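# Tilt a crate and slide card sheet underneath

## Task

Push the sheet of card flat along the table until clearly more than half of it sits under the plastic crate. The sheet is what moves. Throughout, the crate must stay roughly in its original spot and orientation, and the crate and sheet may shift together only very slightly. Anything inside the crate must still be inside at the end. Raise one side of the crate a little so the sheet slides in without resistance; shoving a large part of the sheet under an untilted crate counts as failure. Failure also follows if the crate ever leaves the table entirely, if it touches any other object on the table while tilted, or if the robot is still holding it up at the end. Finish by releasing everything and moving the grippers away, since a result that holds only because the robot supports it does not count.

## Robot and tools

ROBOT. Two 6-joint arms with parallel grippers, named left_arm and right_arm. The names do not refer to image sides. Both report in one scene frame: origin at the table centre, +z up, table top at z = +0.020 m. left_arm's base is at (-0.184, +0.498, +0.070) m on the +y side; right_arm's base is at (+0.077, -0.490, +0.069) m, across the table. Each gripper's fingers point along its own +x and close along its y. The reported hand point lies between the finger pads, 3 to 4 cm short of the tips, and can be off from the truth, especially at long reach.

execute_actions. Argument "actions" is a list holding zero or one item. An empty list only returns the current state. A wait item is {"steps": N} with N from 1 to 300 control steps (1/30 s each); it sends nothing new. A motion item is {"rows": [...], "steps": N} with N at most 15 (default 15). Each row covers one step; if rows run out, the final row repeats. Optional "pictures": false skips the camera images. A refused call moves nothing.

ROW LAYOUT. One row always has 14 numbers covering both arms, even if only one moves: left_arm waist, shoulder, elbow, wrist pitch, wrist yaw, wrist roll, opening, then right_arm in the same seven. The six joint values are absolute target angles in radians, the same quantities printed under Joint positions, not offsets. Stated ranges per arm: waist -3.054 to 3.054, shoulder 0.000 to 3.142, elbow 0.000 to 2.356, wrist pitch -1.571 to 1.571, wrist yaw -1.571 to 1.571, wrist roll -3.142 to 3.142. A target more than 0.010 rad beyond a range end, and further out than the joint currently is, gets the call refused. True ends may differ by up to 0.010 rad; a target past the true end is clipped and the result then prints "joint sent to its limit" (possibly about an earlier action). The opening is a scale from -1 to 1: +1 fully open, about -0.80 where empty fingers touch; values below that add nothing. Closing from fully open takes at least roughly 0.5 s.

MOTION LIMITS. Each step the sent target is capped near the measured angle: 0.211 rad lead for waist, shoulder and elbow, 0.213 wrist pitch, 0.267 wrist yaw, 0.228 wrist roll. If targets would put a gripper more than 70 mm from where it is, all that arm's targets are pulled back toward the measured angles. So big moves need several calls. Friction may leave a joint short of its target or ignore a tiny change; check Joint positions after each move. Between calls, and while you compose a reply, the arms keep heading to the last row sent until they all nearly stop or a step is HELD.

RESULT LINES. The state line gives, per arm, end_effector_position (m), end_effector_quat_wxyz and linear/angular velocities. Joint positions and Joint velocities list six joints (rad, rad/s) then the finger-pad gap (m; 0.088 open). grip_measured is the measured opening on the command scale; each gripper may read off by about 1 mm. To hold something, command an opening clearly below grip_measured; the bigger the gap, the harder the squeeze (max about 34 N per pad, quick closes can hit harder). Joint torques are total drive outputs with offsets and noise, not pure contact loads. "joint command not followed" means a clearance check altered or blocked joint targets on some steps; HELD marks steps where your row was partly or fully not sent. MOTOR HOT warns from 50 °C; at 95 °C an OVER-TEMPERATURE FAULT holds the arm, and if it fails to cool the arm goes limp. A TORQUE FAULT (contact torque reaching a load limit: waist 16.6, shoulder 20.6, elbow 20.5, wrist pitch 5.42, wrist yaw 5.4, wrist roll 5.07 N m, held weight included) freezes that arm 10 s and drops the rest of the call.

CAMERAS. cam_high, cam_low, cam_left_wrist, cam_right_wrist, each 504x504, returned in that order. zoom_image takes "camera" and "region" [x0, y0, x1, y1] in that camera's pixels (origin top-left, at most 504 by 504) and gives a closer look at its latest frame.

OTHER TOOLS. read_manual (optional "section", only "licences") returns URDF licence text and moves nothing. finished_scene with "scene" set to the current scene number ends and grades it irreversibly; call it only after the crate rests untouched with the sheet mostly under it. Ending a reply without any tool call stops everything.

AVOID. Arms colliding or pressing each other (mounts count as arm). Lifting the crate fully off the table, or tilting it into other objects. Spilling crate contents, dropping or knocking anything off the table, slamming, and very hard pushes. Holding heavy loads for long (heating). Leaving a gripper on the crate at the end. Loose objects may occasionally get a brief external nudge.

Each tool is called as name([rows], argument=value, ...), one row to a line, values as JSON.

## Session

execute_actions(actions=[])

Scene clock: 0.00 s of 4050.00 s.
left_arm: end_effector_position=(-0.1769, +0.0127, +0.2458) grip_measured=+0.854 end_effector_quat_wxyz=(+0.789, +0.108, +0.237, -0.557) end_effector_velocity=(-0.004, +0.003, -0.002) end_effector_angular_velocity=(+0.016, +0.016, -0.018) | right_arm: end_effector_position=(+0.1076, -0.0805, +0.3633) grip_measured=+0.856 end_effector_quat_wxyz=(+0.682, +0.341, +0.575, +0.296) end_effector_velocity=(-0.000, -0.003, -0.002) end_effector_angular_velocity=(-0.021, -0.013, +0.016)
Joint positions: left_arm=[-0.161  1.741  1.187 -0.    -0.348 -0.315  0.081] | right_arm=[-0.189  1.454  1.436 -0.612  0.146  1.547  0.081]
Joint velocities: left_arm=[-0.002 -0.007 -0.002 -0.022  0.022 -0.007 -0.   ] | right_arm=[-0.002 -0.002  0.002 -0.022 -0.007 -0.022 -0.   ]
Joint torques (N m, as the arm reports them, + toward a larger angle): no reading
Heat: left arm: hottest elbow 25 °C (+0.0 °C/min); right arm: hottest elbow 23 °C (+0.0 °C/min).

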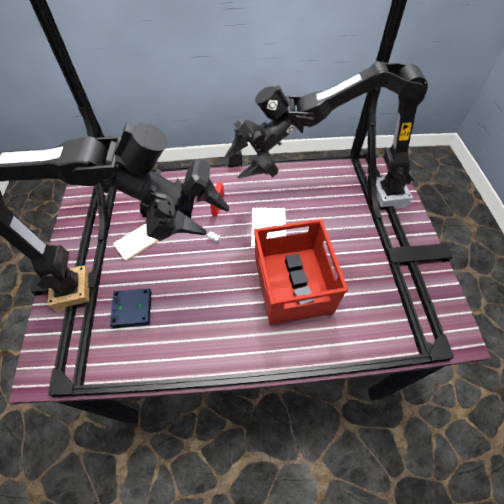

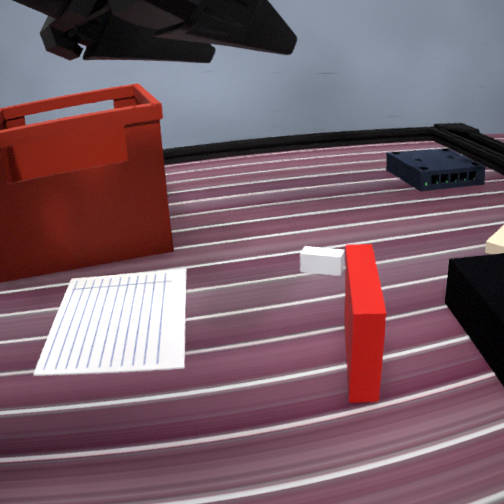

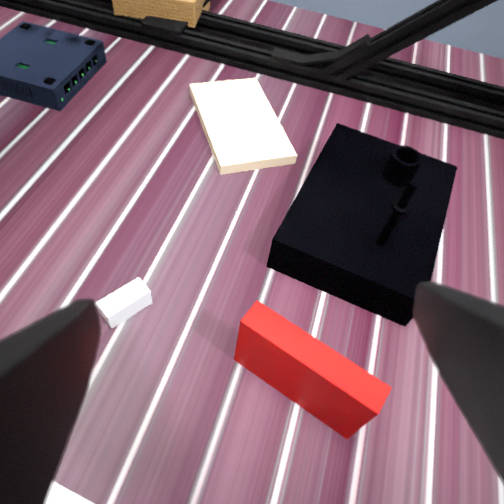

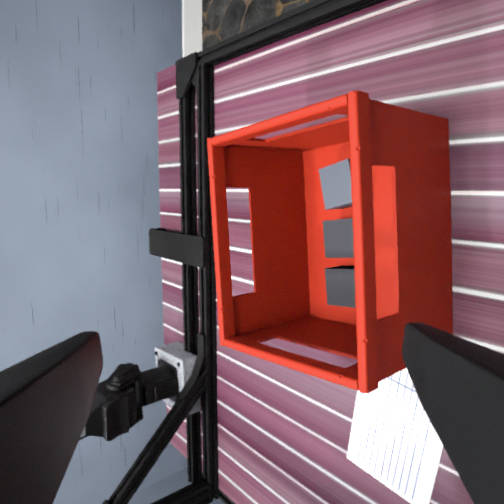

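execute_actions([
  {"rows":[[-0.33,1.6,0.6,0.4,-0.9,-0.6,-1,0,1.1,1.0,-0.9,0,0,-1]]},
], pictures=false)

execute_actions([
  {"rows":[[-0.33,1.92,0.448,0.873,-1.4,-0.6,-1,0.1,1.3,1.1,-0.9,0,0,-1]]},
], pictures=false)

execute_actions([
  {"steps":20},
])

Scene clock: 20.20 s of 4050.00 s.
left_arm: end_effector_position=(-0.1588, +0.1347, +0.1691) grip_measured=-0.779 end_effector_quat_wxyz=(+0.900, +0.032, +0.186, -0.393) end_effector_velocity=(-0.001, -0.006, +0.027) end_effector_angular_velocity=(-0.163, +0.041, +0.036) | right_arm: end_effector_position=(+0.0332, -0.2221, +0.2611) grip_measured=-0.776 end_effector_quat_wxyz=(+0.659, -0.151, +0.517, +0.524) end_effector_velocity=(-0.004, -0.015, +0.002) end_effector_angular_velocity=(+0.192, -1.073, +1.742)
Joint positions: left_arm=[-0.329  1.61   0.602  0.396 -0.893 -0.596  0.001] | right_arm=[-0.004  1.114  1.012 -0.896  0.004  0.693  0.001]
Joint velocities: left_arm=[-0.007 -0.037 -0.007  0.11  -0.037 -0.037  0.   ] | right_arm=[ 0.012 -0.071 -0.042 -0.007 -0.022 -2.044  0.   ]
Joint torques (N m, as the arm reports them, + toward a larger angle): left_arm=[-0.1  -5.94  5.27  1.08 -0.41 -0.06] | right_arm=[ 0.28 -5.14  5.01  1.11 -0.13 -0.09]
Heat: left arm: hottest elbow 29 °C (+11.9 °C/min); right arm: hottest elbow 26 °C (+8.9 °C/min).
Steps of this call (steps 1 to 591: nothing new was sent; steps 592 to 606: all 15 steps of this action). Readings (joint positions):
592: left_arm=[-0.175 1.723 1.151 0.060 -0.413 -0.368] | right_arm=[-0.183 1.437 1.420 -0.620 0.136 1.517]
593: left_arm=[-0.207 1.696 1.093 0.120 -0.498 -0.439] | right_arm=[-0.160 1.410 1.391 -0.664 0.112 1.477]
595: left_arm=[-0.285 1.641 0.972 0.246 -0.651 -0.522] | right_arm=[-0.098 1.335 1.314 -0.747 0.068 1.391]
599: left_arm=[-0.336 1.603 0.758 0.363 -0.837 -0.579] | right_arm=[-0.019 1.164 1.124 -0.858 0.019 1.158]
606: the state above

Scene clock: 20.70 s of 4050.00 s.
left_arm: end_effector_position=(-0.1105, +0.1974, +0.1312) grip_measured=-0.778 end_effector_quat_wxyz=(+0.978, +0.008, +0.049, -0.201) end_effector_velocity=(+0.000, +0.003, +0.010) end_effector_angular_velocity=(-0.087, -0.006, +0.036) | right_arm: end_effector_position=(-0.0008, -0.2035, +0.2391) grip_measured=-0.776 end_effector_quat_wxyz=(+0.519, -0.415, +0.325, +0.672) end_effector_velocity=(-0.002, +0.000, +0.001) end_effector_angular_velocity=(+0.021, -0.051, +0.130)
Joint positions: left_arm=[-0.329  1.914  0.446  0.866 -1.393 -0.598  0.001] | right_arm=[ 0.097  1.295  1.086 -0.902  0.001  0.015  0.001]
Joint velocities: left_arm=[-0.007 -0.002 -0.007  0.081 -0.051 -0.007 -0.   ] | right_arm=[ 0.002 -0.002 -0.002  0.007 -0.007 -0.139  0.   ]
Joint torques (N m, as the arm reports them, + toward a larger angle): left_arm=[-0.09 -4.29  3.27  1.   -0.5  -0.05] | right_arm=[ 0.22 -4.56  7.31  1.19 -0.06 -0.08]
Heat: left arm: hottest elbow 28 °C (+8.7 °C/min); right arm: hottest elbow 26 °C (+8.7 °C/min).
Steps of this call (steps 1 to 15: all 15 steps of this action). Readings (joint positions):
1: left_arm=[-0.331 1.637 0.585 0.458 -0.949 -0.598] | right_arm=[0.009 1.142 1.025 -0.909 0.008 0.627]
2: left_arm=[-0.332 1.676 0.566 0.525 -1.028 -0.598] | right_arm=[0.035 1.177 1.049 -0.904 0.006 0.560]
4: left_arm=[-0.332 1.787 0.515 0.636 -1.179 -0.598] | right_arm=[0.075 1.249 1.077 -0.889 0.000 0.427]
8: left_arm=[-0.329 1.910 0.442 0.807 -1.348 -0.598] | right_arm=[0.095 1.294 1.080 -0.902 0.000 0.162]
15: the state above

Scene clock: 21.37 s of 4050.00 s.
left_arm: end_effector_position=(-0.1104, +0.1976, +0.1318) grip_measured=-0.778 end_effector_quat_wxyz=(+0.979, +0.006, +0.048, -0.200) end_effector_velocity=(-0.000, +0.001, +0.001) end_effector_angular_velocity=(-0.001, -0.005, +0.003) | right_arm: end_effector_position=(-0.0008, -0.2034, +0.2393) grip_measured=-0.776 end_effector_quat_wxyz=(+0.517, -0.418, +0.321, +0.674) end_effector_velocity=(+0.002, -0.002, -0.001) end_effector_angular_velocity=(-0.008, +0.001, +0.002)
Joint positions: left_arm=[-0.329  1.914  0.446  0.87  -1.397 -0.598  0.001] | right_arm=[ 0.097  1.295  1.087 -0.902  0.001  0.003  0.001]
Joint velocities: left_arm=[-0.002 -0.002 -0.002  0.007 -0.007  0.007 -0.   ] | right_arm=[-0.007 -0.002 -0.002 -0.007 -0.007 -0.007 -0.   ]
Joint torques (N m, as the arm reports them, + toward a larger angle): left_arm=[-0.09 -4.35  3.13  1.04 -0.47 -0.05] | right_arm=[ 0.25 -4.57  7.33  1.19 -0.07 -0.08]
Heat: left arm: hottest elbow 28 °C (+8.4 °C/min); right arm: hottest elbow 26 °C (+8.4 °C/min).
Steps of this call (steps 1 to 20: the robot went on to your last target). Readings (joint positions):
1: left_arm=[-0.329 1.914 0.446 0.868 -1.394 -0.598] | right_arm=[0.097 1.295 1.086 -0.902 0.001 0.012]
2: left_arm=[-0.329 1.914 0.446 0.868 -1.396 -0.598] | right_arm=[0.097 1.295 1.086 -0.902 0.001 0.009]
4: left_arm=[-0.329 1.914 0.446 0.869 -1.396 -0.598] | right_arm=[0.097 1.295 1.086 -0.902 0.001 0.006]
8: left_arm=[-0.329 1.914 0.446 0.870 -1.397 -0.598] | right_arm=[0.097 1.295 1.086 -0.902 0.001 0.004]
20: the state above

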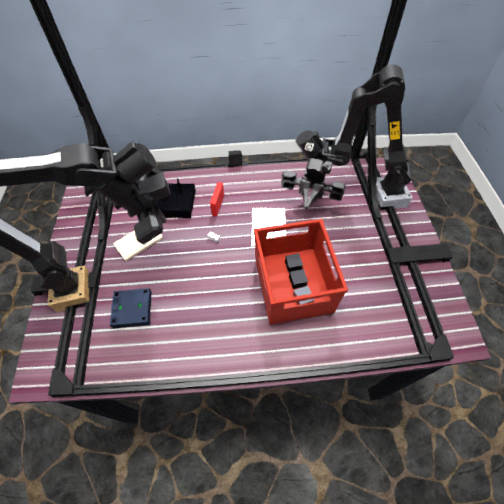

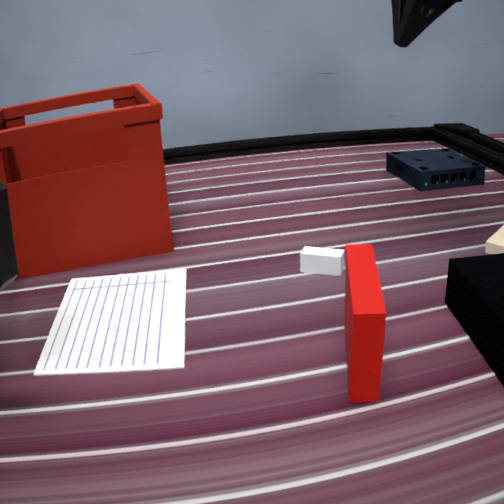

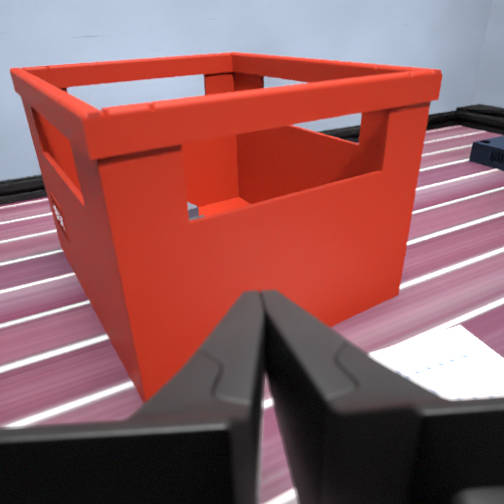

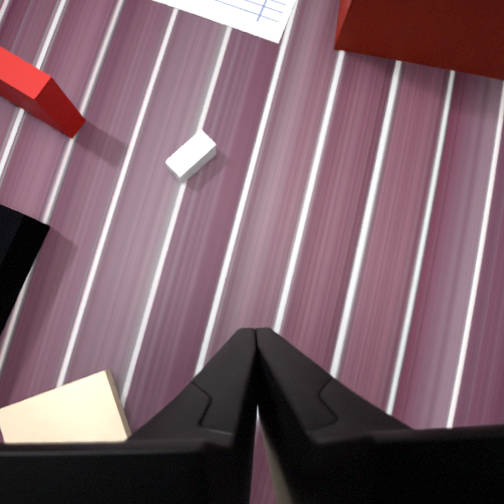

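execute_actions([
  {"rows":[[-0.17,1.9,0.607,0.69,-1.3,-0.6,-1,0.13,1.7,1.5,-0.9,0,0,-1]]},
])

Scene clock: 27.43 s of 4050.00 s.
left_arm: end_effector_position=(-0.0721, +0.1681, +0.1399) grip_measured=-0.778 end_effector_quat_wxyz=(+0.984, +0.010, +0.076, -0.160) end_effector_velocity=(-0.000, +0.002, +0.000) end_effector_angular_velocity=(-0.000, -0.003, +0.005) | right_arm: end_effector_position=(-0.0400, -0.1063, +0.2477) grip_measured=-0.776 end_effector_quat_wxyz=(+0.507, -0.422, +0.314, +0.683) end_effector_velocity=(-0.002, +0.012, +0.021) end_effector_angular_velocity=(+0.053, +0.020, +0.003)
Joint positions: left_arm=[-0.173  1.905  0.599  0.692 -1.302 -0.602  0.001] | right_arm=[ 0.128  1.691  1.483 -0.899  0.001  0.003  0.001]
Joint velocities: left_arm=[-0.002 -0.002 -0.002 -0.007 -0.007 -0.007 -0.   ] | right_arm=[-0.007  0.007  0.071 -0.007 -0.007 -0.007 -0.   ]
Joint torques (N m, as the arm reports them, + toward a larger angle): left_arm=[ 0.25 -6.25  4.68  0.76 -0.3   0.11] | right_arm=[ 0.21 -7.37  7.    0.98 -0.08 -0.06]
Heat: left arm: hottest elbow 28 °C (+6.6 °C/min); right arm: hottest elbow 27 °C (+8.7 °C/min).
Steps of this call (steps 1 to 15: the robot went on to your last target; steps 16 to 167: nothing new was sent; steps 168 to 182: all 15 steps of this action). Readings (joint positions):
168: left_arm=[-0.314 1.914 0.470 0.823 -1.380 -0.600] | right_arm=[0.100 1.331 1.122 -0.928 0.001 0.003]
169: left_arm=[-0.275 1.914 0.504 0.777 -1.352 -0.601] | right_arm=[0.108 1.382 1.177 -0.920 0.001 0.003]
171: left_arm=[-0.209 1.913 0.563 0.739 -1.324 -0.602] | right_arm=[0.120 1.506 1.305 -0.892 0.001 0.003]
175: left_arm=[-0.173 1.905 0.598 0.702 -1.307 -0.602] | right_arm=[0.128 1.662 1.453 -0.893 0.001 0.003]
182: the state above

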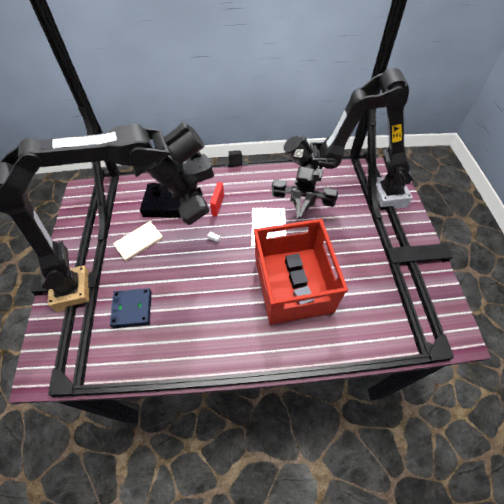

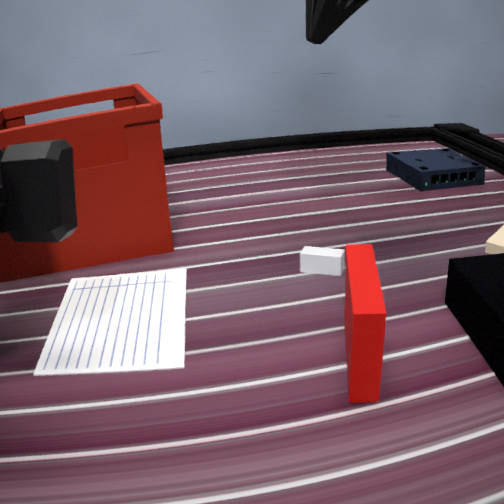

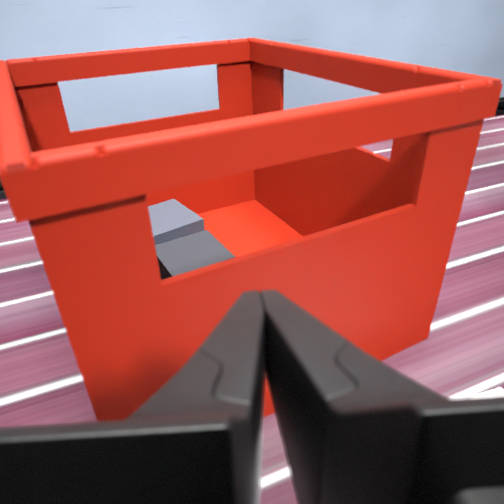

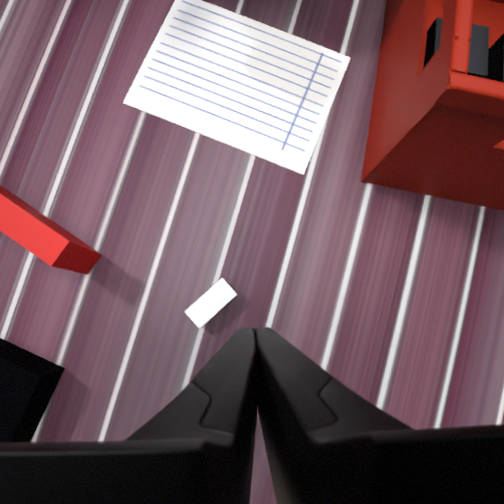

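execute_actions([
  {"rows":[[-0.17,2.1,0.755,1.06,-1.3,-1.5,-1,0.22,1.7,1.5,-0.9,0,0,-1]]},
], pictures=false)

execute_actions([
  {"rows":[[-0.13,2.1,0.755,1.06,-1.3,-1.5,-1,0.22,1.7,1.5,-0.9,0,0,-1],[-0.1,2.1,0.755,1.06,-1.3,-1.5,-1,0.22,1.7,1.5,-0.9,0,0,-1],[-0.06,2.1,0.755,1.06,-1.28,-1.5,-1,0.22,1.7,1.5,-0.9,0,0,-1]]},
])

Scene clock: 34.47 s of 4050.00 s.
left_arm: end_effector_position=(-0.0767, +0.1169, +0.1457) grip_measured=-0.778 end_effector_quat_wxyz=(+0.822, -0.540, +0.132, -0.129) end_effector_velocity=(-0.000, +0.003, -0.005) end_effector_angular_velocity=(-0.446, +0.170, +0.043) | right_arm: end_effector_position=(-0.0762, -0.1183, +0.2488) grip_measured=-0.776 end_effector_quat_wxyz=(+0.474, -0.435, +0.293, +0.707) end_effector_velocity=(+0.001, -0.002, -0.001) end_effector_angular_velocity=(-0.008, +0.000, +0.007)
Joint positions: left_arm=[-0.17   2.092  0.746  1.055 -1.297 -1.458  0.001] | right_arm=[ 0.222  1.692  1.488 -0.899 -0.001  0.003  0.001]
Joint velocities: left_arm=[-0.002  0.012 -0.007  0.007 -0.007 -0.491 -0.   ] | right_arm=[-0.002 -0.002 -0.002 -0.007 -0.007 -0.007 -0.   ]
Joint torques (N m, as the arm reports them, + toward a larger angle): left_arm=[-0.01 -6.06  4.61  1.16 -0.29 -0.01] | right_arm=[-0.19 -7.4   7.18  1.   -0.01 -0.06]
Heat: left arm: hottest elbow 28 °C (+5.2 °C/min); right arm: hottest elbow 28 °C (+8.7 °C/min).
Steps of this call (steps 1 to 15: the robot went on to your last target; steps 16 to 196: nothing new was sent; steps 197 to 211: all 15 steps of this action). Readings (joint positions):
197: left_arm=[-0.172 1.936 0.619 0.736 -1.310 -0.654] | right_arm=[0.135 1.692 1.488 -0.899 0.005 0.003]
198: left_arm=[-0.170 1.980 0.653 0.805 -1.310 -0.724] | right_arm=[0.152 1.692 1.488 -0.899 0.005 0.003]
200: left_arm=[-0.170 2.052 0.716 0.922 -1.294 -0.858] | right_arm=[0.193 1.692 1.488 -0.899 0.001 0.003]
204: left_arm=[-0.170 2.084 0.742 1.027 -1.297 -1.125] | right_arm=[0.224 1.692 1.488 -0.899 -0.001 0.003]
211: the state above

Scene clock: 34.97 s of 4050.00 s.
left_arm: end_effector_position=(-0.0354, +0.1286, +0.1454) grip_measured=-0.778 end_effector_quat_wxyz=(+0.815, -0.563, +0.109, -0.085) end_effector_velocity=(-0.002, +0.001, -0.002) end_effector_angular_velocity=(+0.029, -0.004, -0.001) | right_arm: end_effector_position=(-0.0762, -0.1183, +0.2488) grip_measured=-0.776 end_effector_quat_wxyz=(+0.474, -0.435, +0.293, +0.707) end_effector_velocity=(+0.001, -0.002, -0.001) end_effector_angular_velocity=(-0.005, -0.006, +0.020)
Joint positions: left_arm=[-0.058  2.093  0.748  1.057 -1.282 -1.498  0.001] | right_arm=[ 0.222  1.692  1.488 -0.899 -0.001  0.003  0.001]
Joint velocities: left_arm=[-0.007 -0.002 -0.002 -0.022 -0.007  0.007 -0.   ] | right_arm=[-0.002 -0.002 -0.002 -0.007 -0.007 -0.022 -0.   ]
Joint torques (N m, as the arm reports them, + toward a larger angle): left_arm=[-0.18 -6.05  4.43  1.16 -0.12 -0.01] | right_arm=[-0.22 -7.39  7.21  1.    0.   -0.06]
Heat: left arm: hottest elbow 28 °C (+5.1 °C/min); right arm: hottest elbow 28 °C (+8.6 °C/min).
Steps of this call (steps 1 to 15: all 15 steps of this action). Readings (joint positions):
1: left_arm=[-0.168 2.093 0.746 1.055 -1.298 -1.471] | right_arm=[0.222 1.692 1.488 -0.899 -0.001 0.003]
2: left_arm=[-0.158 2.093 0.746 1.056 -1.298 -1.479] | right_arm=[0.222 1.692 1.488 -0.899 -0.001 0.003]
4: left_arm=[-0.116 2.093 0.748 1.057 -1.291 -1.489] | right_arm=[0.222 1.692 1.488 -0.899 -0.001 0.003]
8: left_arm=[-0.059 2.093 0.748 1.057 -1.286 -1.496] | right_arm=[0.222 1.692 1.488 -0.899 -0.001 0.003]
15: the state above

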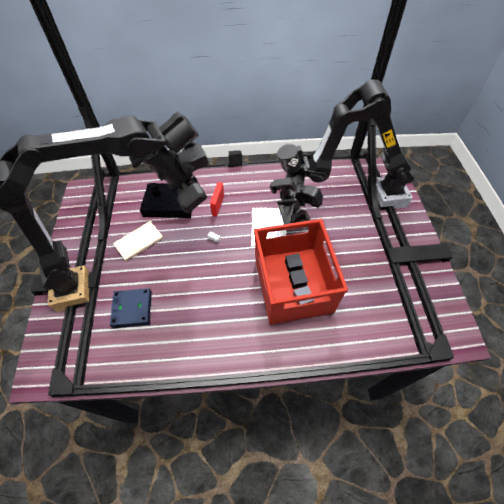

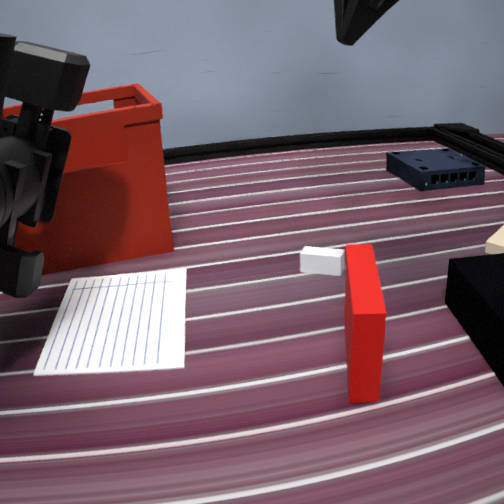

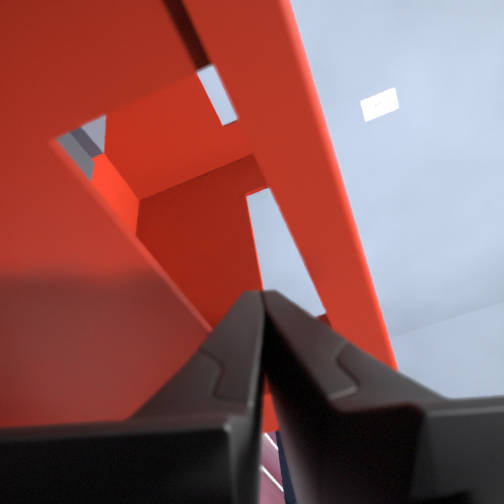

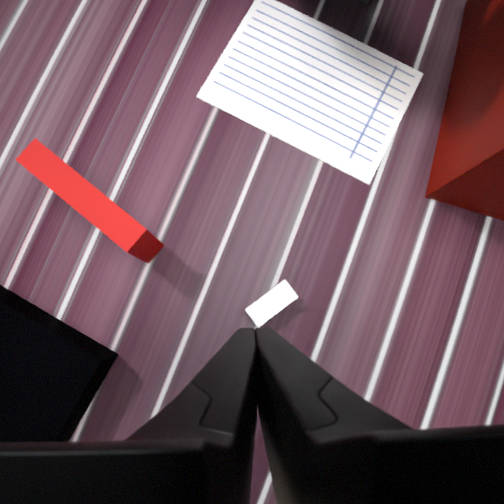

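execute_actions([
  {"rows":[[0.01,2.1,0.755,1.06,-1.24,-1.5,-1,0.36,2.1,1.54,-0.1,0.5,0,-1]]},
], pictures=false)

execute_actions([
  {"rows":[[0.01,2.07,0.755,1.04,-1.24,-1.5,-1,0.36,2.34,1.55,0,0.5,0,-1]]},
])

Scene clock: 42.70 s of 4050.00 s.
left_arm: end_effector_position=(-0.0116, +0.1339, +0.1435) grip_measured=-0.778 end_effector_quat_wxyz=(+0.815, -0.566, +0.105, -0.069) end_effector_velocity=(-0.001, +0.001, -0.002) end_effector_angular_velocity=(+0.015, +0.006, -0.009) | right_arm: end_effector_position=(-0.1368, +0.0160, +0.1861) grip_measured=-0.776 end_effector_quat_wxyz=(+0.651, -0.334, +0.095, +0.675) end_effector_velocity=(-0.029, +0.071, +0.174) end_effector_angular_velocity=(+0.596, +0.305, -0.042)
Joint positions: left_arm=[ 0.011  2.095  0.749  1.057 -1.242 -1.498  0.001] | right_arm=[ 0.361  2.107  1.531 -0.134  0.494  0.002  0.001]
Joint velocities: left_arm=[-0.002 -0.007 -0.007 -0.022  0.007 -0.007 -0.   ] | right_arm=[-0.007 -0.12   0.105  0.447  0.051 -0.007 -0.   ]
Joint torques (N m, as the arm reports them, + toward a larger angle): left_arm=[-0.1  -6.17  4.34  1.18 -0.12  0.01] | right_arm=[ -0.19 -11.63   6.08   1.32   0.31  -0.02]
Heat: left arm: hottest elbow 28 °C (+4.2 °C/min); right arm: hottest elbow 29 °C (+8.4 °C/min).
Steps of this call (steps 1 to 15: the robot went on to your last target; steps 16 to 217: nothing new was sent; steps 218 to 232: all 15 steps of this action). Readings (joint positions):
218: left_arm=[-0.053 2.094 0.748 1.057 -1.271 -1.498] | right_arm=[0.233 1.718 1.493 -0.876 0.057 0.003]
219: left_arm=[-0.040 2.094 0.749 1.057 -1.260 -1.498] | right_arm=[0.256 1.751 1.507 -0.807 0.135 0.003]
221: left_arm=[-0.010 2.094 0.749 1.057 -1.252 -1.498] | right_arm=[0.308 1.848 1.536 -0.674 0.277 0.003]
225: left_arm=[0.011 2.094 0.749 1.057 -1.245 -1.498] | right_arm=[0.360 2.044 1.539 -0.441 0.440 0.002]
232: the state above

Scene clock: 43.20 s of 4050.00 s.
left_arm: end_effector_position=(-0.0117, +0.1340, +0.1445) grip_measured=-0.778 end_effector_quat_wxyz=(+0.817, -0.562, +0.106, -0.069) end_effector_velocity=(-0.001, +0.001, +0.001) end_effector_angular_velocity=(-0.014, -0.001, +0.005) | right_arm: end_effector_position=(-0.1420, +0.0268, +0.0824) grip_measured=-0.776 end_effector_quat_wxyz=(+0.641, -0.376, +0.105, +0.660) end_effector_velocity=(-0.010, +0.008, +0.032) end_effector_angular_velocity=(+0.050, +0.053, +0.013)
Joint positions: left_arm=[ 0.011  2.087  0.749  1.04  -1.241 -1.499  0.001] | right_arm=[ 0.361  2.347  1.544 -0.     0.5    0.002  0.001]
Joint velocities: left_arm=[-0.002 -0.002 -0.002  0.007 -0.007 -0.007 -0.   ] | right_arm=[ 0.002 -0.046  0.027 -0.007 -0.022  0.007 -0.   ]
Joint torques (N m, as the arm reports them, + toward a larger angle): left_arm=[-0.1  -8.67  4.39  1.01 -0.18  0.03] | right_arm=[ -0.08 -12.98   5.75   1.31   0.26  -0.01]
Heat: left arm: hottest elbow 28 °C (+4.2 °C/min); right arm: hottest elbow 29 °C (+8.3 °C/min).
Steps of this call (steps 1 to 15: all 15 steps of this action). Readings (joint positions):
1: left_arm=[0.011 2.094 0.749 1.056 -1.242 -1.498] | right_arm=[0.361 2.125 1.536 -0.105 0.498 0.002]
2: left_arm=[0.011 2.092 0.749 1.051 -1.242 -1.498] | right_arm=[0.361 2.147 1.549 -0.066 0.500 0.002]
4: left_arm=[0.011 2.089 0.749 1.045 -1.241 -1.498] | right_arm=[0.361 2.205 1.562 -0.038 0.500 0.002]
8: left_arm=[0.011 2.087 0.749 1.041 -1.241 -1.499] | right_arm=[0.361 2.324 1.552 -0.020 0.500 0.002]
15: the state above

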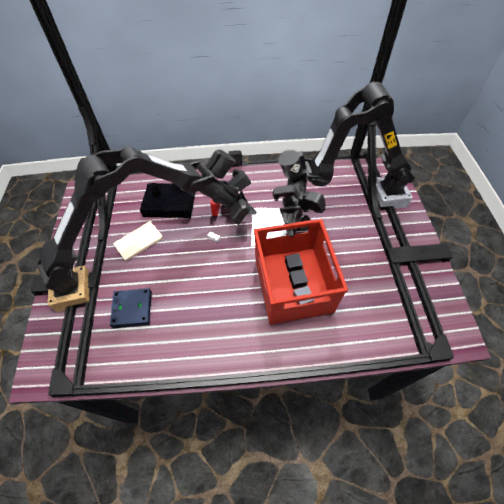

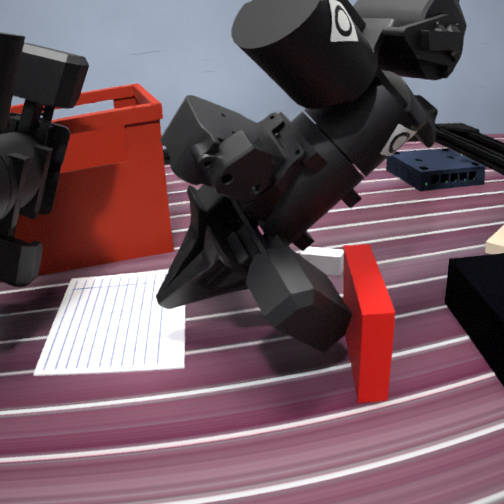

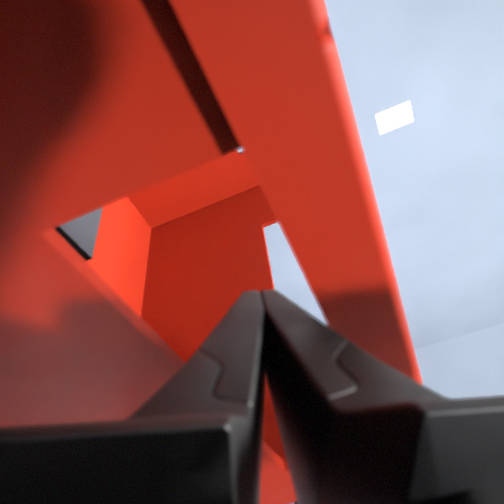

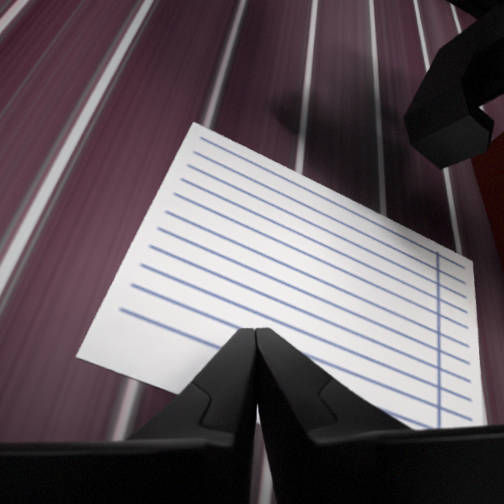

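execute_actions([
  {"rows":[[0.015,2.05,0.76,1.03,-1.24,-1.5,-1,0.36,2.38,1.65,0,0.5,0.2,-1],[0.015,2.04,0.76,1.02,-1.24,-1.5,-1,0.36,2.4,1.74,-0.03,0.5,0.35,-1],[0.015,2.03,0.76,1.02,-1.24,-1.5,-1,0.36,2.44,1.74,-0.03,0.5,0.35,-1],[0.015,2.02,0.76,1.01,-1.24,-1.5,-1,0.38,2.46,1.74,-0.03,0.5,0.35,-1],[0.02,2.01,0.76,1.0,-1.24,-1.5,-1,0.41,2.49,1.74,-0.03,0.5,0.35,-1]]},
])

Scene clock: 46.70 s of 4050.00 s.
left_arm: end_effector_position=(-0.0085, +0.1348, +0.1531) grip_measured=-0.778 end_effector_quat_wxyz=(+0.819, -0.559, +0.108, -0.068) end_effector_velocity=(-0.001, +0.001, +0.002) end_effector_angular_velocity=(-0.019, +0.003, +0.007) | right_arm: end_effector_position=(-0.1887, +0.0407, +0.0667) grip_measured=-0.776 end_effector_quat_wxyz=(+0.679, -0.261, +0.207, +0.654) end_effector_velocity=(+0.015, +0.004, -0.003) end_effector_angular_velocity=(-0.020, +0.009, -0.035)
Joint positions: left_arm=[ 0.021  2.045  0.749  0.99  -1.229 -1.499  0.001] | right_arm=[ 0.417  2.487  1.729 -0.031  0.5    0.345  0.001]
Joint velocities: left_arm=[-0.002 -0.007 -0.002 -0.007 -0.007 -0.022  0.   ] | right_arm=[-0.027 -0.002 -0.002 -0.022 -0.007  0.022 -0.   ]
Joint torques (N m, as the arm reports them, + toward a larger angle): left_arm=[ -0.14 -10.72   5.07   1.77  -0.61   0.06] | right_arm=[ -0.63 -12.83   6.6    1.42   0.26   0.14]
Heat: left arm: hottest elbow 28 °C (+3.9 °C/min); right arm: hottest elbow 29 °C (+7.7 °C/min).
Steps of this call (steps 1 to 15: the robot went on to your last target; steps 16 to 90: nothing new was sent; steps 91 to 105: all 15 steps of this action). Readings (joint positions):
91: left_arm=[0.011 2.083 0.749 1.035 -1.240 -1.499] | right_arm=[0.361 2.350 1.559 -0.007 0.500 0.049]
92: left_arm=[0.011 2.079 0.749 1.027 -1.237 -1.498] | right_arm=[0.361 2.364 1.594 -0.015 0.500 0.115]
94: left_arm=[0.012 2.069 0.749 1.013 -1.232 -1.499] | right_arm=[0.361 2.403 1.670 -0.017 0.500 0.234]
98: left_arm=[0.019 2.052 0.749 0.995 -1.229 -1.499] | right_arm=[0.388 2.446 1.727 -0.022 0.501 0.321]
105: the state above

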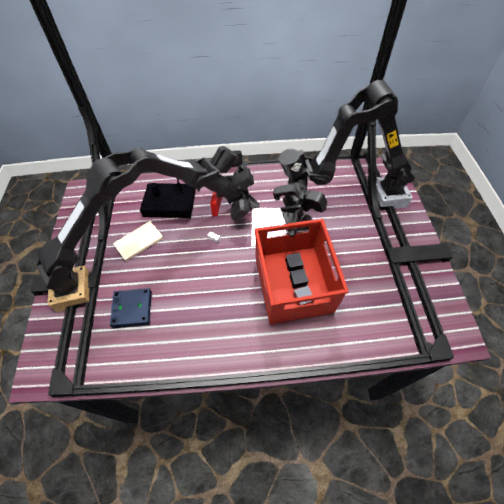

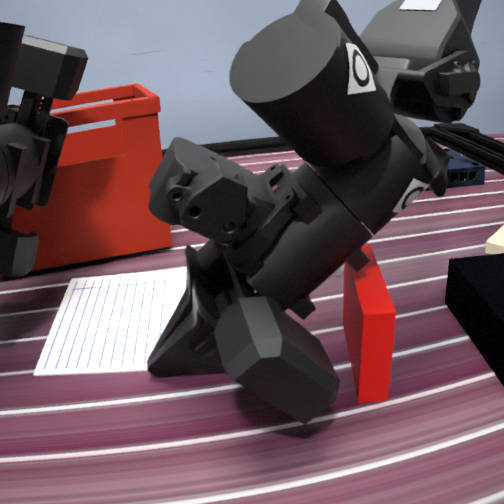

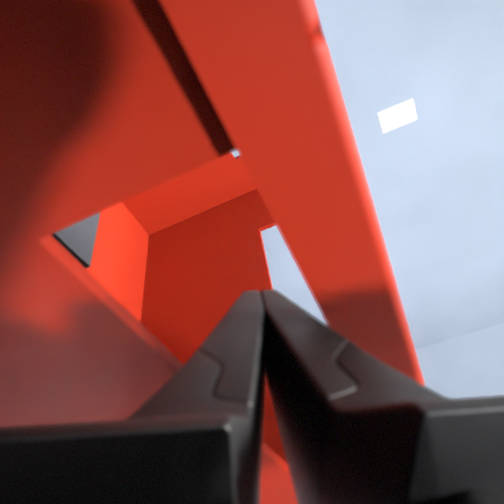

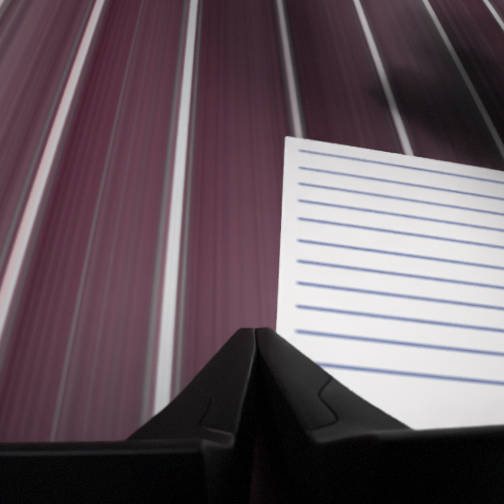

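execute_actions([
  {"rows":[[0.03,1.98,0.77,0.99,-1.24,-1.5,-1,0.365,2.49,1.74,-0.03,0.5,0.35,-1]],"steps":10},
], pictures=false)

execute_actions([
  {"rows":[[0.03,1.98,0.77,0.99,-1.24,-1.5,-1,0.365,2.535,1.74,-0.03,0.5,0.35,-1]]},
])

Scene clock: 49.50 s of 4050.00 s.
left_arm: end_effector_position=(-0.0035, +0.1370, +0.1623) grip_measured=-0.778 end_effector_quat_wxyz=(+0.814, -0.567, +0.103, -0.064) end_effector_velocity=(-0.001, -0.001, +0.000) end_effector_angular_velocity=(+0.005, +0.005, -0.009) | right_arm: end_effector_position=(-0.1568, +0.0560, +0.0671) grip_measured=-0.776 end_effector_quat_wxyz=(+0.698, -0.253, +0.216, +0.634) end_effector_velocity=(+0.004, +0.000, -0.001) end_effector_angular_velocity=(-0.011, -0.016, +0.012)
Joint positions: left_arm=[ 0.035  2.016  0.749  0.98  -1.227 -1.5    0.001] | right_arm=[ 0.358  2.487  1.731 -0.031  0.499  0.347  0.001]
Joint velocities: left_arm=[-0.002 -0.007  0.002 -0.022  0.007 -0.007  0.   ] | right_arm=[-0.007 -0.002 -0.002 -0.007 -0.007 -0.022 -0.   ]
Joint torques (N m, as the arm reports them, + toward a larger angle): left_arm=[ -0.46 -10.73   6.36   1.84  -0.65   0.06] | right_arm=[  0.81 -12.79   6.38   1.41   0.31   0.12]
Heat: left arm: hottest elbow 28 °C (+3.6 °C/min); right arm: hottest shoulder 29 °C (+7.3 °C/min).
Steps of this call (steps 1 to 15: the robot went on to your last target; steps 16 to 74: nothing new was sent; steps 75 to 84: all 10 steps of this action). Readings (joint positions):
75: left_arm=[0.022 2.040 0.749 0.985 -1.227 -1.499] | right_arm=[0.410 2.487 1.731 -0.031 0.500 0.347]
76: left_arm=[0.023 2.035 0.749 0.982 -1.227 -1.499] | right_arm=[0.405 2.487 1.731 -0.031 0.499 0.347]
78: left_arm=[0.030 2.026 0.749 0.981 -1.227 -1.500] | right_arm=[0.388 2.487 1.731 -0.031 0.499 0.347]
82: left_arm=[0.035 2.016 0.749 0.980 -1.227 -1.500] | right_arm=[0.361 2.487 1.731 -0.031 0.499 0.347]
84: the state above

Scene clock: 50.00 s of 4050.00 s.
left_arm: end_effector_position=(-0.0035, +0.1371, +0.1622) grip_measured=-0.778 end_effector_quat_wxyz=(+0.815, -0.567, +0.103, -0.064) end_effector_velocity=(-0.001, -0.001, +0.001) end_effector_angular_velocity=(-0.015, +0.003, -0.009) | right_arm: end_effector_position=(-0.1581, +0.0561, +0.0614) grip_measured=-0.776 end_effector_quat_wxyz=(+0.699, -0.255, +0.214, +0.632) end_effector_velocity=(+0.001, -0.001, -0.001) end_effector_angular_velocity=(-0.011, -0.016, +0.016)
Joint positions: left_arm=[ 0.035  2.016  0.749  0.979 -1.227 -1.5    0.001] | right_arm=[ 0.361  2.504  1.737 -0.025  0.507  0.347  0.001]
Joint velocities: left_arm=[-0.002 -0.002 -0.002  0.007  0.007 -0.007 -0.   ] | right_arm=[-0.002 -0.002 -0.002 -0.007 -0.007 -0.022 -0.   ]
Joint torques (N m, as the arm reports them, + toward a larger angle): left_arm=[ -0.45 -10.69   6.36   1.84  -0.66   0.07] | right_arm=[ 0.36 -9.25  5.65  1.01 -0.04  0.12]
Heat: left arm: hottest wrist pitch 29 °C (+4.8 °C/min); right arm: hottest shoulder 29 °C (+7.2 °C/min).
Steps of this call (steps 1 to 15: all 15 steps of this action). Readings (joint positions):
1: left_arm=[0.035 2.016 0.749 0.979 -1.227 -1.500] | right_arm=[0.358 2.492 1.731 -0.031 0.499 0.347]
2: left_arm=[0.035 2.016 0.749 0.979 -1.227 -1.500] | right_arm=[0.358 2.497 1.732 -0.030 0.499 0.347]
4: left_arm=[0.035 2.016 0.749 0.979 -1.227 -1.500] | right_arm=[0.361 2.501 1.735 -0.025 0.507 0.347]
8: left_arm=[0.035 2.016 0.749 0.979 -1.227 -1.500] | right_arm=[0.361 2.503 1.737 -0.025 0.507 0.347]
15: the state above

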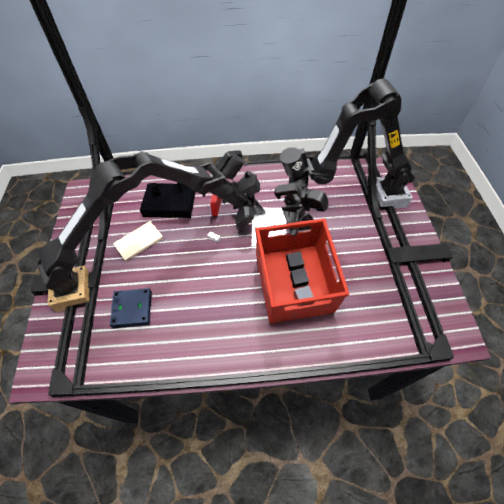

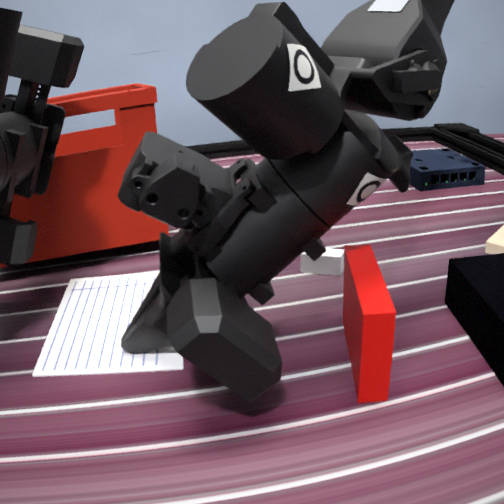

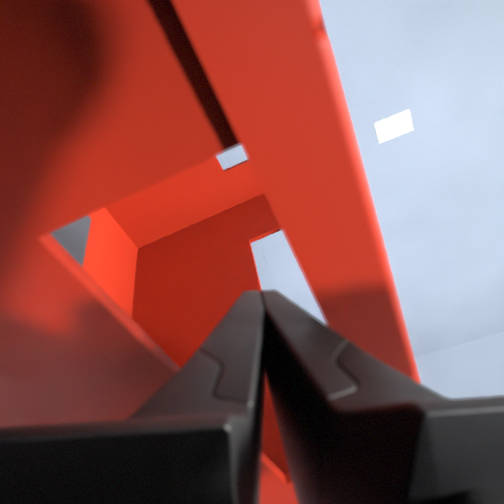

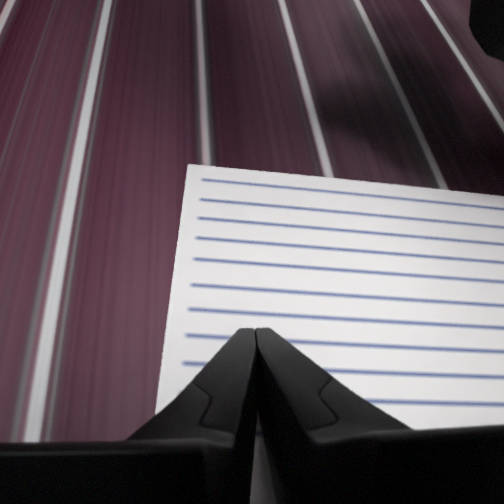

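Contact. Slide partway.

execute_actions([
  {"rows":[[0.03,1.98,0.77,0.99,-1.24,-1.5,-1,0.345,2.545,1.74,-0.03,0.5,0.35,-1],[0.03,1.98,0.77,0.99,-1.24,-1.5,-1,0.33,2.545,1.74,-0.03,0.5,0.35,-1],[0.03,1.98,0.77,0.99,-1.24,-1.5,-1,0.315,2.545,1.74,-0.03,0.5,0.35,-1],[0.03,1.98,0.77,0.99,-1.24,-1.5,-1,0.3,2.545,1.74,-0.03,0.5,0.35,-1],[0.03,1.98,0.77,0.99,-1.24,-1.5,-1,0.27,2.545,1.74,-0.03,0.5,0.35,-1]]},
])

Scene clock: 54.40 s of 4050.00 s.
left_arm: end_effector_position=(-0.0035, +0.1371, +0.1624) grip_measured=-0.778 end_effector_quat_wxyz=(+0.814, -0.567, +0.103, -0.064) end_effector_velocity=(-0.000, +0.003, +0.000) end_effector_angular_velocity=(+0.005, -0.008, +0.018) | right_arm: end_effector_position=(-0.1071, +0.0769, +0.0602) grip_measured=-0.776 end_effector_quat_wxyz=(+0.727, -0.243, +0.227, +0.600) end_effector_velocity=(+0.004, +0.001, -0.000) end_effector_angular_velocity=(+0.008, -0.019, -0.013)
Joint positions: left_arm=[ 0.035  2.016  0.749  0.979 -1.228 -1.5    0.001] | right_arm=[ 0.268  2.51   1.743 -0.021  0.503  0.348  0.001]
Joint velocities: left_arm=[-0.002  0.002 -0.002  0.007 -0.022  0.007 -0.   ] | right_arm=[-0.002  0.002 -0.002  0.007  0.022 -0.007  0.   ]
Joint torques (N m, as the arm reports them, + toward a larger angle): left_arm=[ -0.45 -10.64   6.33   1.87  -0.65   0.07] | right_arm=[ 0.24 -8.85  4.88  0.67  0.11  0.09]
Heat: left arm: hottest elbow 29 °C (+4.4 °C/min); right arm: hottest shoulder 29 °C (+6.6 °C/min).
Steps of this call (steps 1 to 15: the robot went on to your last target; steps 16 to 117: nothing new was sent; steps 118 to 132: all 15 steps of this action). Readings (joint positions):
118: left_arm=[0.035 2.016 0.749 0.979 -1.228 -1.500] | right_arm=[0.361 2.506 1.739 -0.025 0.507 0.347]
119: left_arm=[0.035 2.016 0.749 0.979 -1.228 -1.500] | right_arm=[0.360 2.507 1.739 -0.025 0.506 0.347]
121: left_arm=[0.035 2.016 0.749 0.979 -1.228 -1.500] | right_arm=[0.353 2.508 1.741 -0.022 0.502 0.347]
125: left_arm=[0.035 2.016 0.749 0.979 -1.228 -1.500] | right_arm=[0.303 2.510 1.743 -0.019 0.499 0.348]
132: the state above

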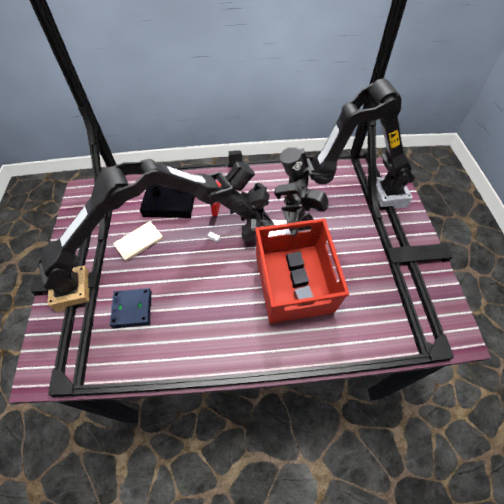

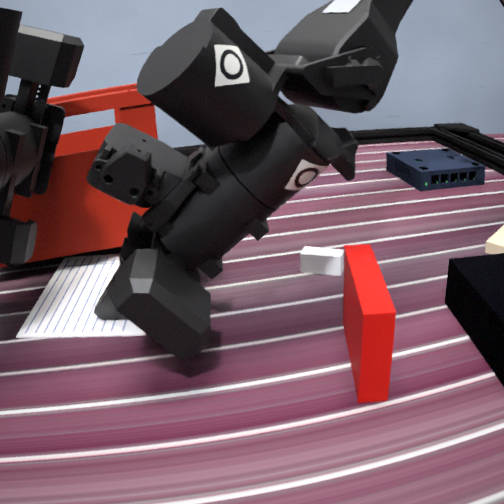

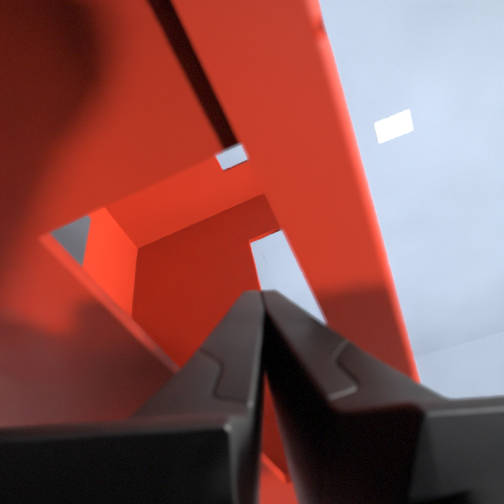

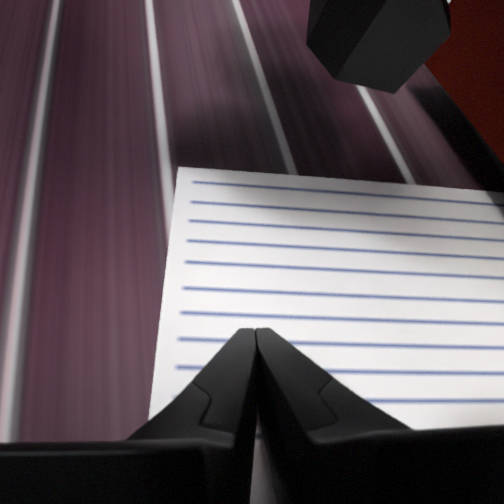

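execute_actions([
  {"rows":[[0.03,1.98,0.77,0.99,-1.24,-1.5,-1,0.27,2.44,1.74,-0.03,0.5,0.35,-1],[0.03,1.98,0.77,0.99,-1.24,-1.5,-1,0.27,2.44,1.74,-0.03,0.5,0.35,-1],[0.03,1.98,0.77,0.99,-1.24,-1.5,-1,0.27,2.44,1.74,-0.03,0.5,0.35,-1],[0.03,1.98,0.77,0.99,-1.24,-1.5,-1,0.27,2.44,1.74,-0.03,0.5,0.35,-1],[0.03,1.98,0.77,0.99,-1.24,-1.5,-1,0.365,2.46,1.76,-0.095,0.9,0.6,-1]]},
], pictures=false)

execute_actions([
  {"rows":[[0.03,1.98,0.77,0.99,-1.24,-1.5,-1,0.365,2.61,1.91,-0.095,0.9,0.6,-1]]},
])

Scene clock: 61.73 s of 4050.00 s.
left_arm: end_effector_position=(-0.0035, +0.1371, +0.1627) grip_measured=-0.778 end_effector_quat_wxyz=(+0.814, -0.568, +0.103, -0.064) end_effector_velocity=(-0.000, +0.004, -0.001) end_effector_angular_velocity=(+0.030, -0.006, +0.018) | right_arm: end_effector_position=(-0.1155, +0.0509, +0.1020) grip_measured=-0.776 end_effector_quat_wxyz=(+0.833, -0.158, +0.181, +0.499) end_effector_velocity=(+0.045, +0.002, +0.008) end_effector_angular_velocity=(+0.050, -0.054, -0.172)
Joint positions: left_arm=[ 0.035  2.015  0.749  0.979 -1.228 -1.5    0.001] | right_arm=[ 0.378  2.47   1.749 -0.091  0.887  0.592  0.001]
Joint velocities: left_arm=[-0.002 -0.002 -0.002 -0.022 -0.022  0.007 -0.   ] | right_arm=[-0.046 -0.002 -0.002 -0.037  0.139  0.066 -0.   ]
Joint torques (N m, as the arm reports them, + toward a larger angle): left_arm=[ -0.45 -10.56   6.34   1.86  -0.62   0.07] | right_arm=[ -1.02 -14.29   6.5    1.03   0.61   0.13]
Heat: left arm: hottest shoulder 30 °C (+4.0 °C/min); right arm: hottest shoulder 30 °C (+7.0 °C/min).
Steps of this call (steps 1 to 15: the robot went on to your last target; steps 16 to 205: nothing new was sent; steps 206 to 220: all 15 steps of this action). Readings (joint positions):
206: left_arm=[0.035 2.015 0.749 0.979 -1.228 -1.500] | right_arm=[0.268 2.502 1.744 -0.022 0.504 0.348]
207: left_arm=[0.035 2.015 0.749 0.979 -1.228 -1.500] | right_arm=[0.268 2.494 1.743 -0.032 0.503 0.348]
209: left_arm=[0.035 2.015 0.749 0.979 -1.228 -1.500] | right_arm=[0.268 2.483 1.743 -0.033 0.502 0.348]
213: left_arm=[0.035 2.015 0.749 0.979 -1.228 -1.500] | right_arm=[0.323 2.471 1.748 -0.075 0.779 0.534]
220: the state above

Scene clock: 62.23 s of 4050.00 s.
left_arm: end_effector_position=(-0.0036, +0.1370, +0.1627) grip_measured=-0.778 end_effector_quat_wxyz=(+0.814, -0.568, +0.103, -0.064) end_effector_velocity=(+0.001, +0.001, +0.001) end_effector_angular_velocity=(-0.004, -0.000, +0.010) | right_arm: end_effector_position=(-0.1185, +0.0728, +0.0784) grip_measured=-0.776 end_effector_quat_wxyz=(+0.839, -0.149, +0.180, +0.491) end_effector_velocity=(-0.008, +0.009, +0.014) end_effector_angular_velocity=(+0.030, +0.020, +0.011)
Joint positions: left_arm=[ 0.035  2.015  0.749  0.979 -1.228 -1.5    0.001] | right_arm=[ 0.364  2.603  1.896 -0.095  0.897  0.597  0.001]
Joint velocities: left_arm=[ 0.002 -0.002  0.002 -0.007 -0.007 -0.007 -0.   ] | right_arm=[ 0.002  0.002  0.051 -0.007 -0.007 -0.007 -0.   ]
Joint torques (N m, as the arm reports them, + toward a larger angle): left_arm=[ -0.45 -10.55   6.3    1.88  -0.62   0.07] | right_arm=[  0.06 -12.8    6.49   1.2    0.58   0.12]
Heat: left arm: hottest shoulder 30 °C (+4.1 °C/min); right arm: hottest shoulder 30 °C (+6.1 °C/min).
Steps of this call (steps 1 to 15: all 15 steps of this action). Readings (joint positions):
1: left_arm=[0.035 2.015 0.749 0.979 -1.228 -1.500] | right_arm=[0.375 2.489 1.775 -0.102 0.896 0.594]
2: left_arm=[0.035 2.015 0.749 0.979 -1.228 -1.500] | right_arm=[0.372 2.516 1.817 -0.093 0.899 0.595]
4: left_arm=[0.035 2.015 0.749 0.979 -1.228 -1.500] | right_arm=[0.367 2.556 1.869 -0.089 0.897 0.596]
8: left_arm=[0.035 2.015 0.749 0.979 -1.228 -1.500] | right_arm=[0.364 2.594 1.888 -0.094 0.897 0.596]
15: the state above

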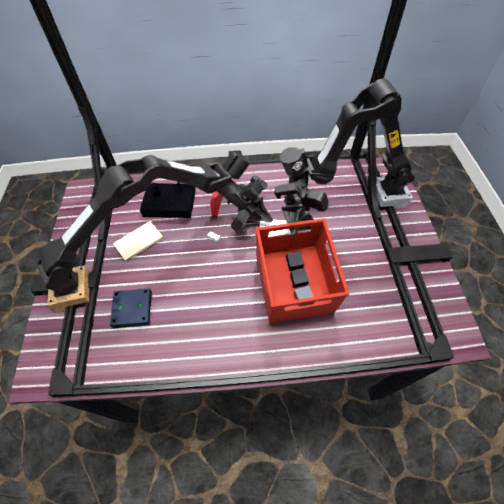

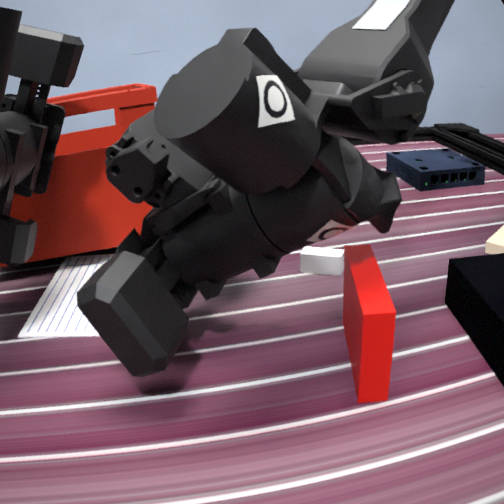

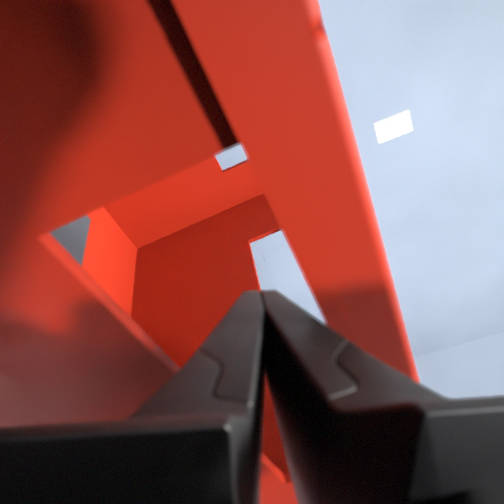

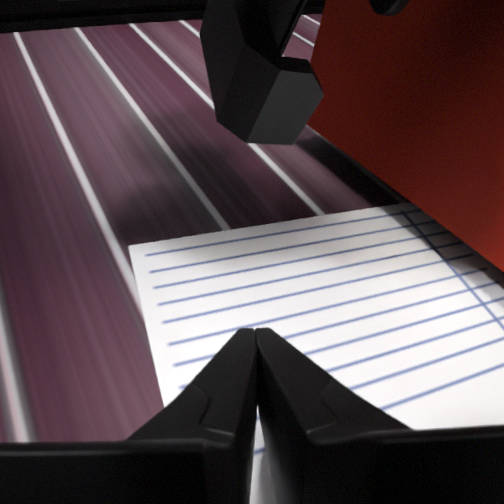

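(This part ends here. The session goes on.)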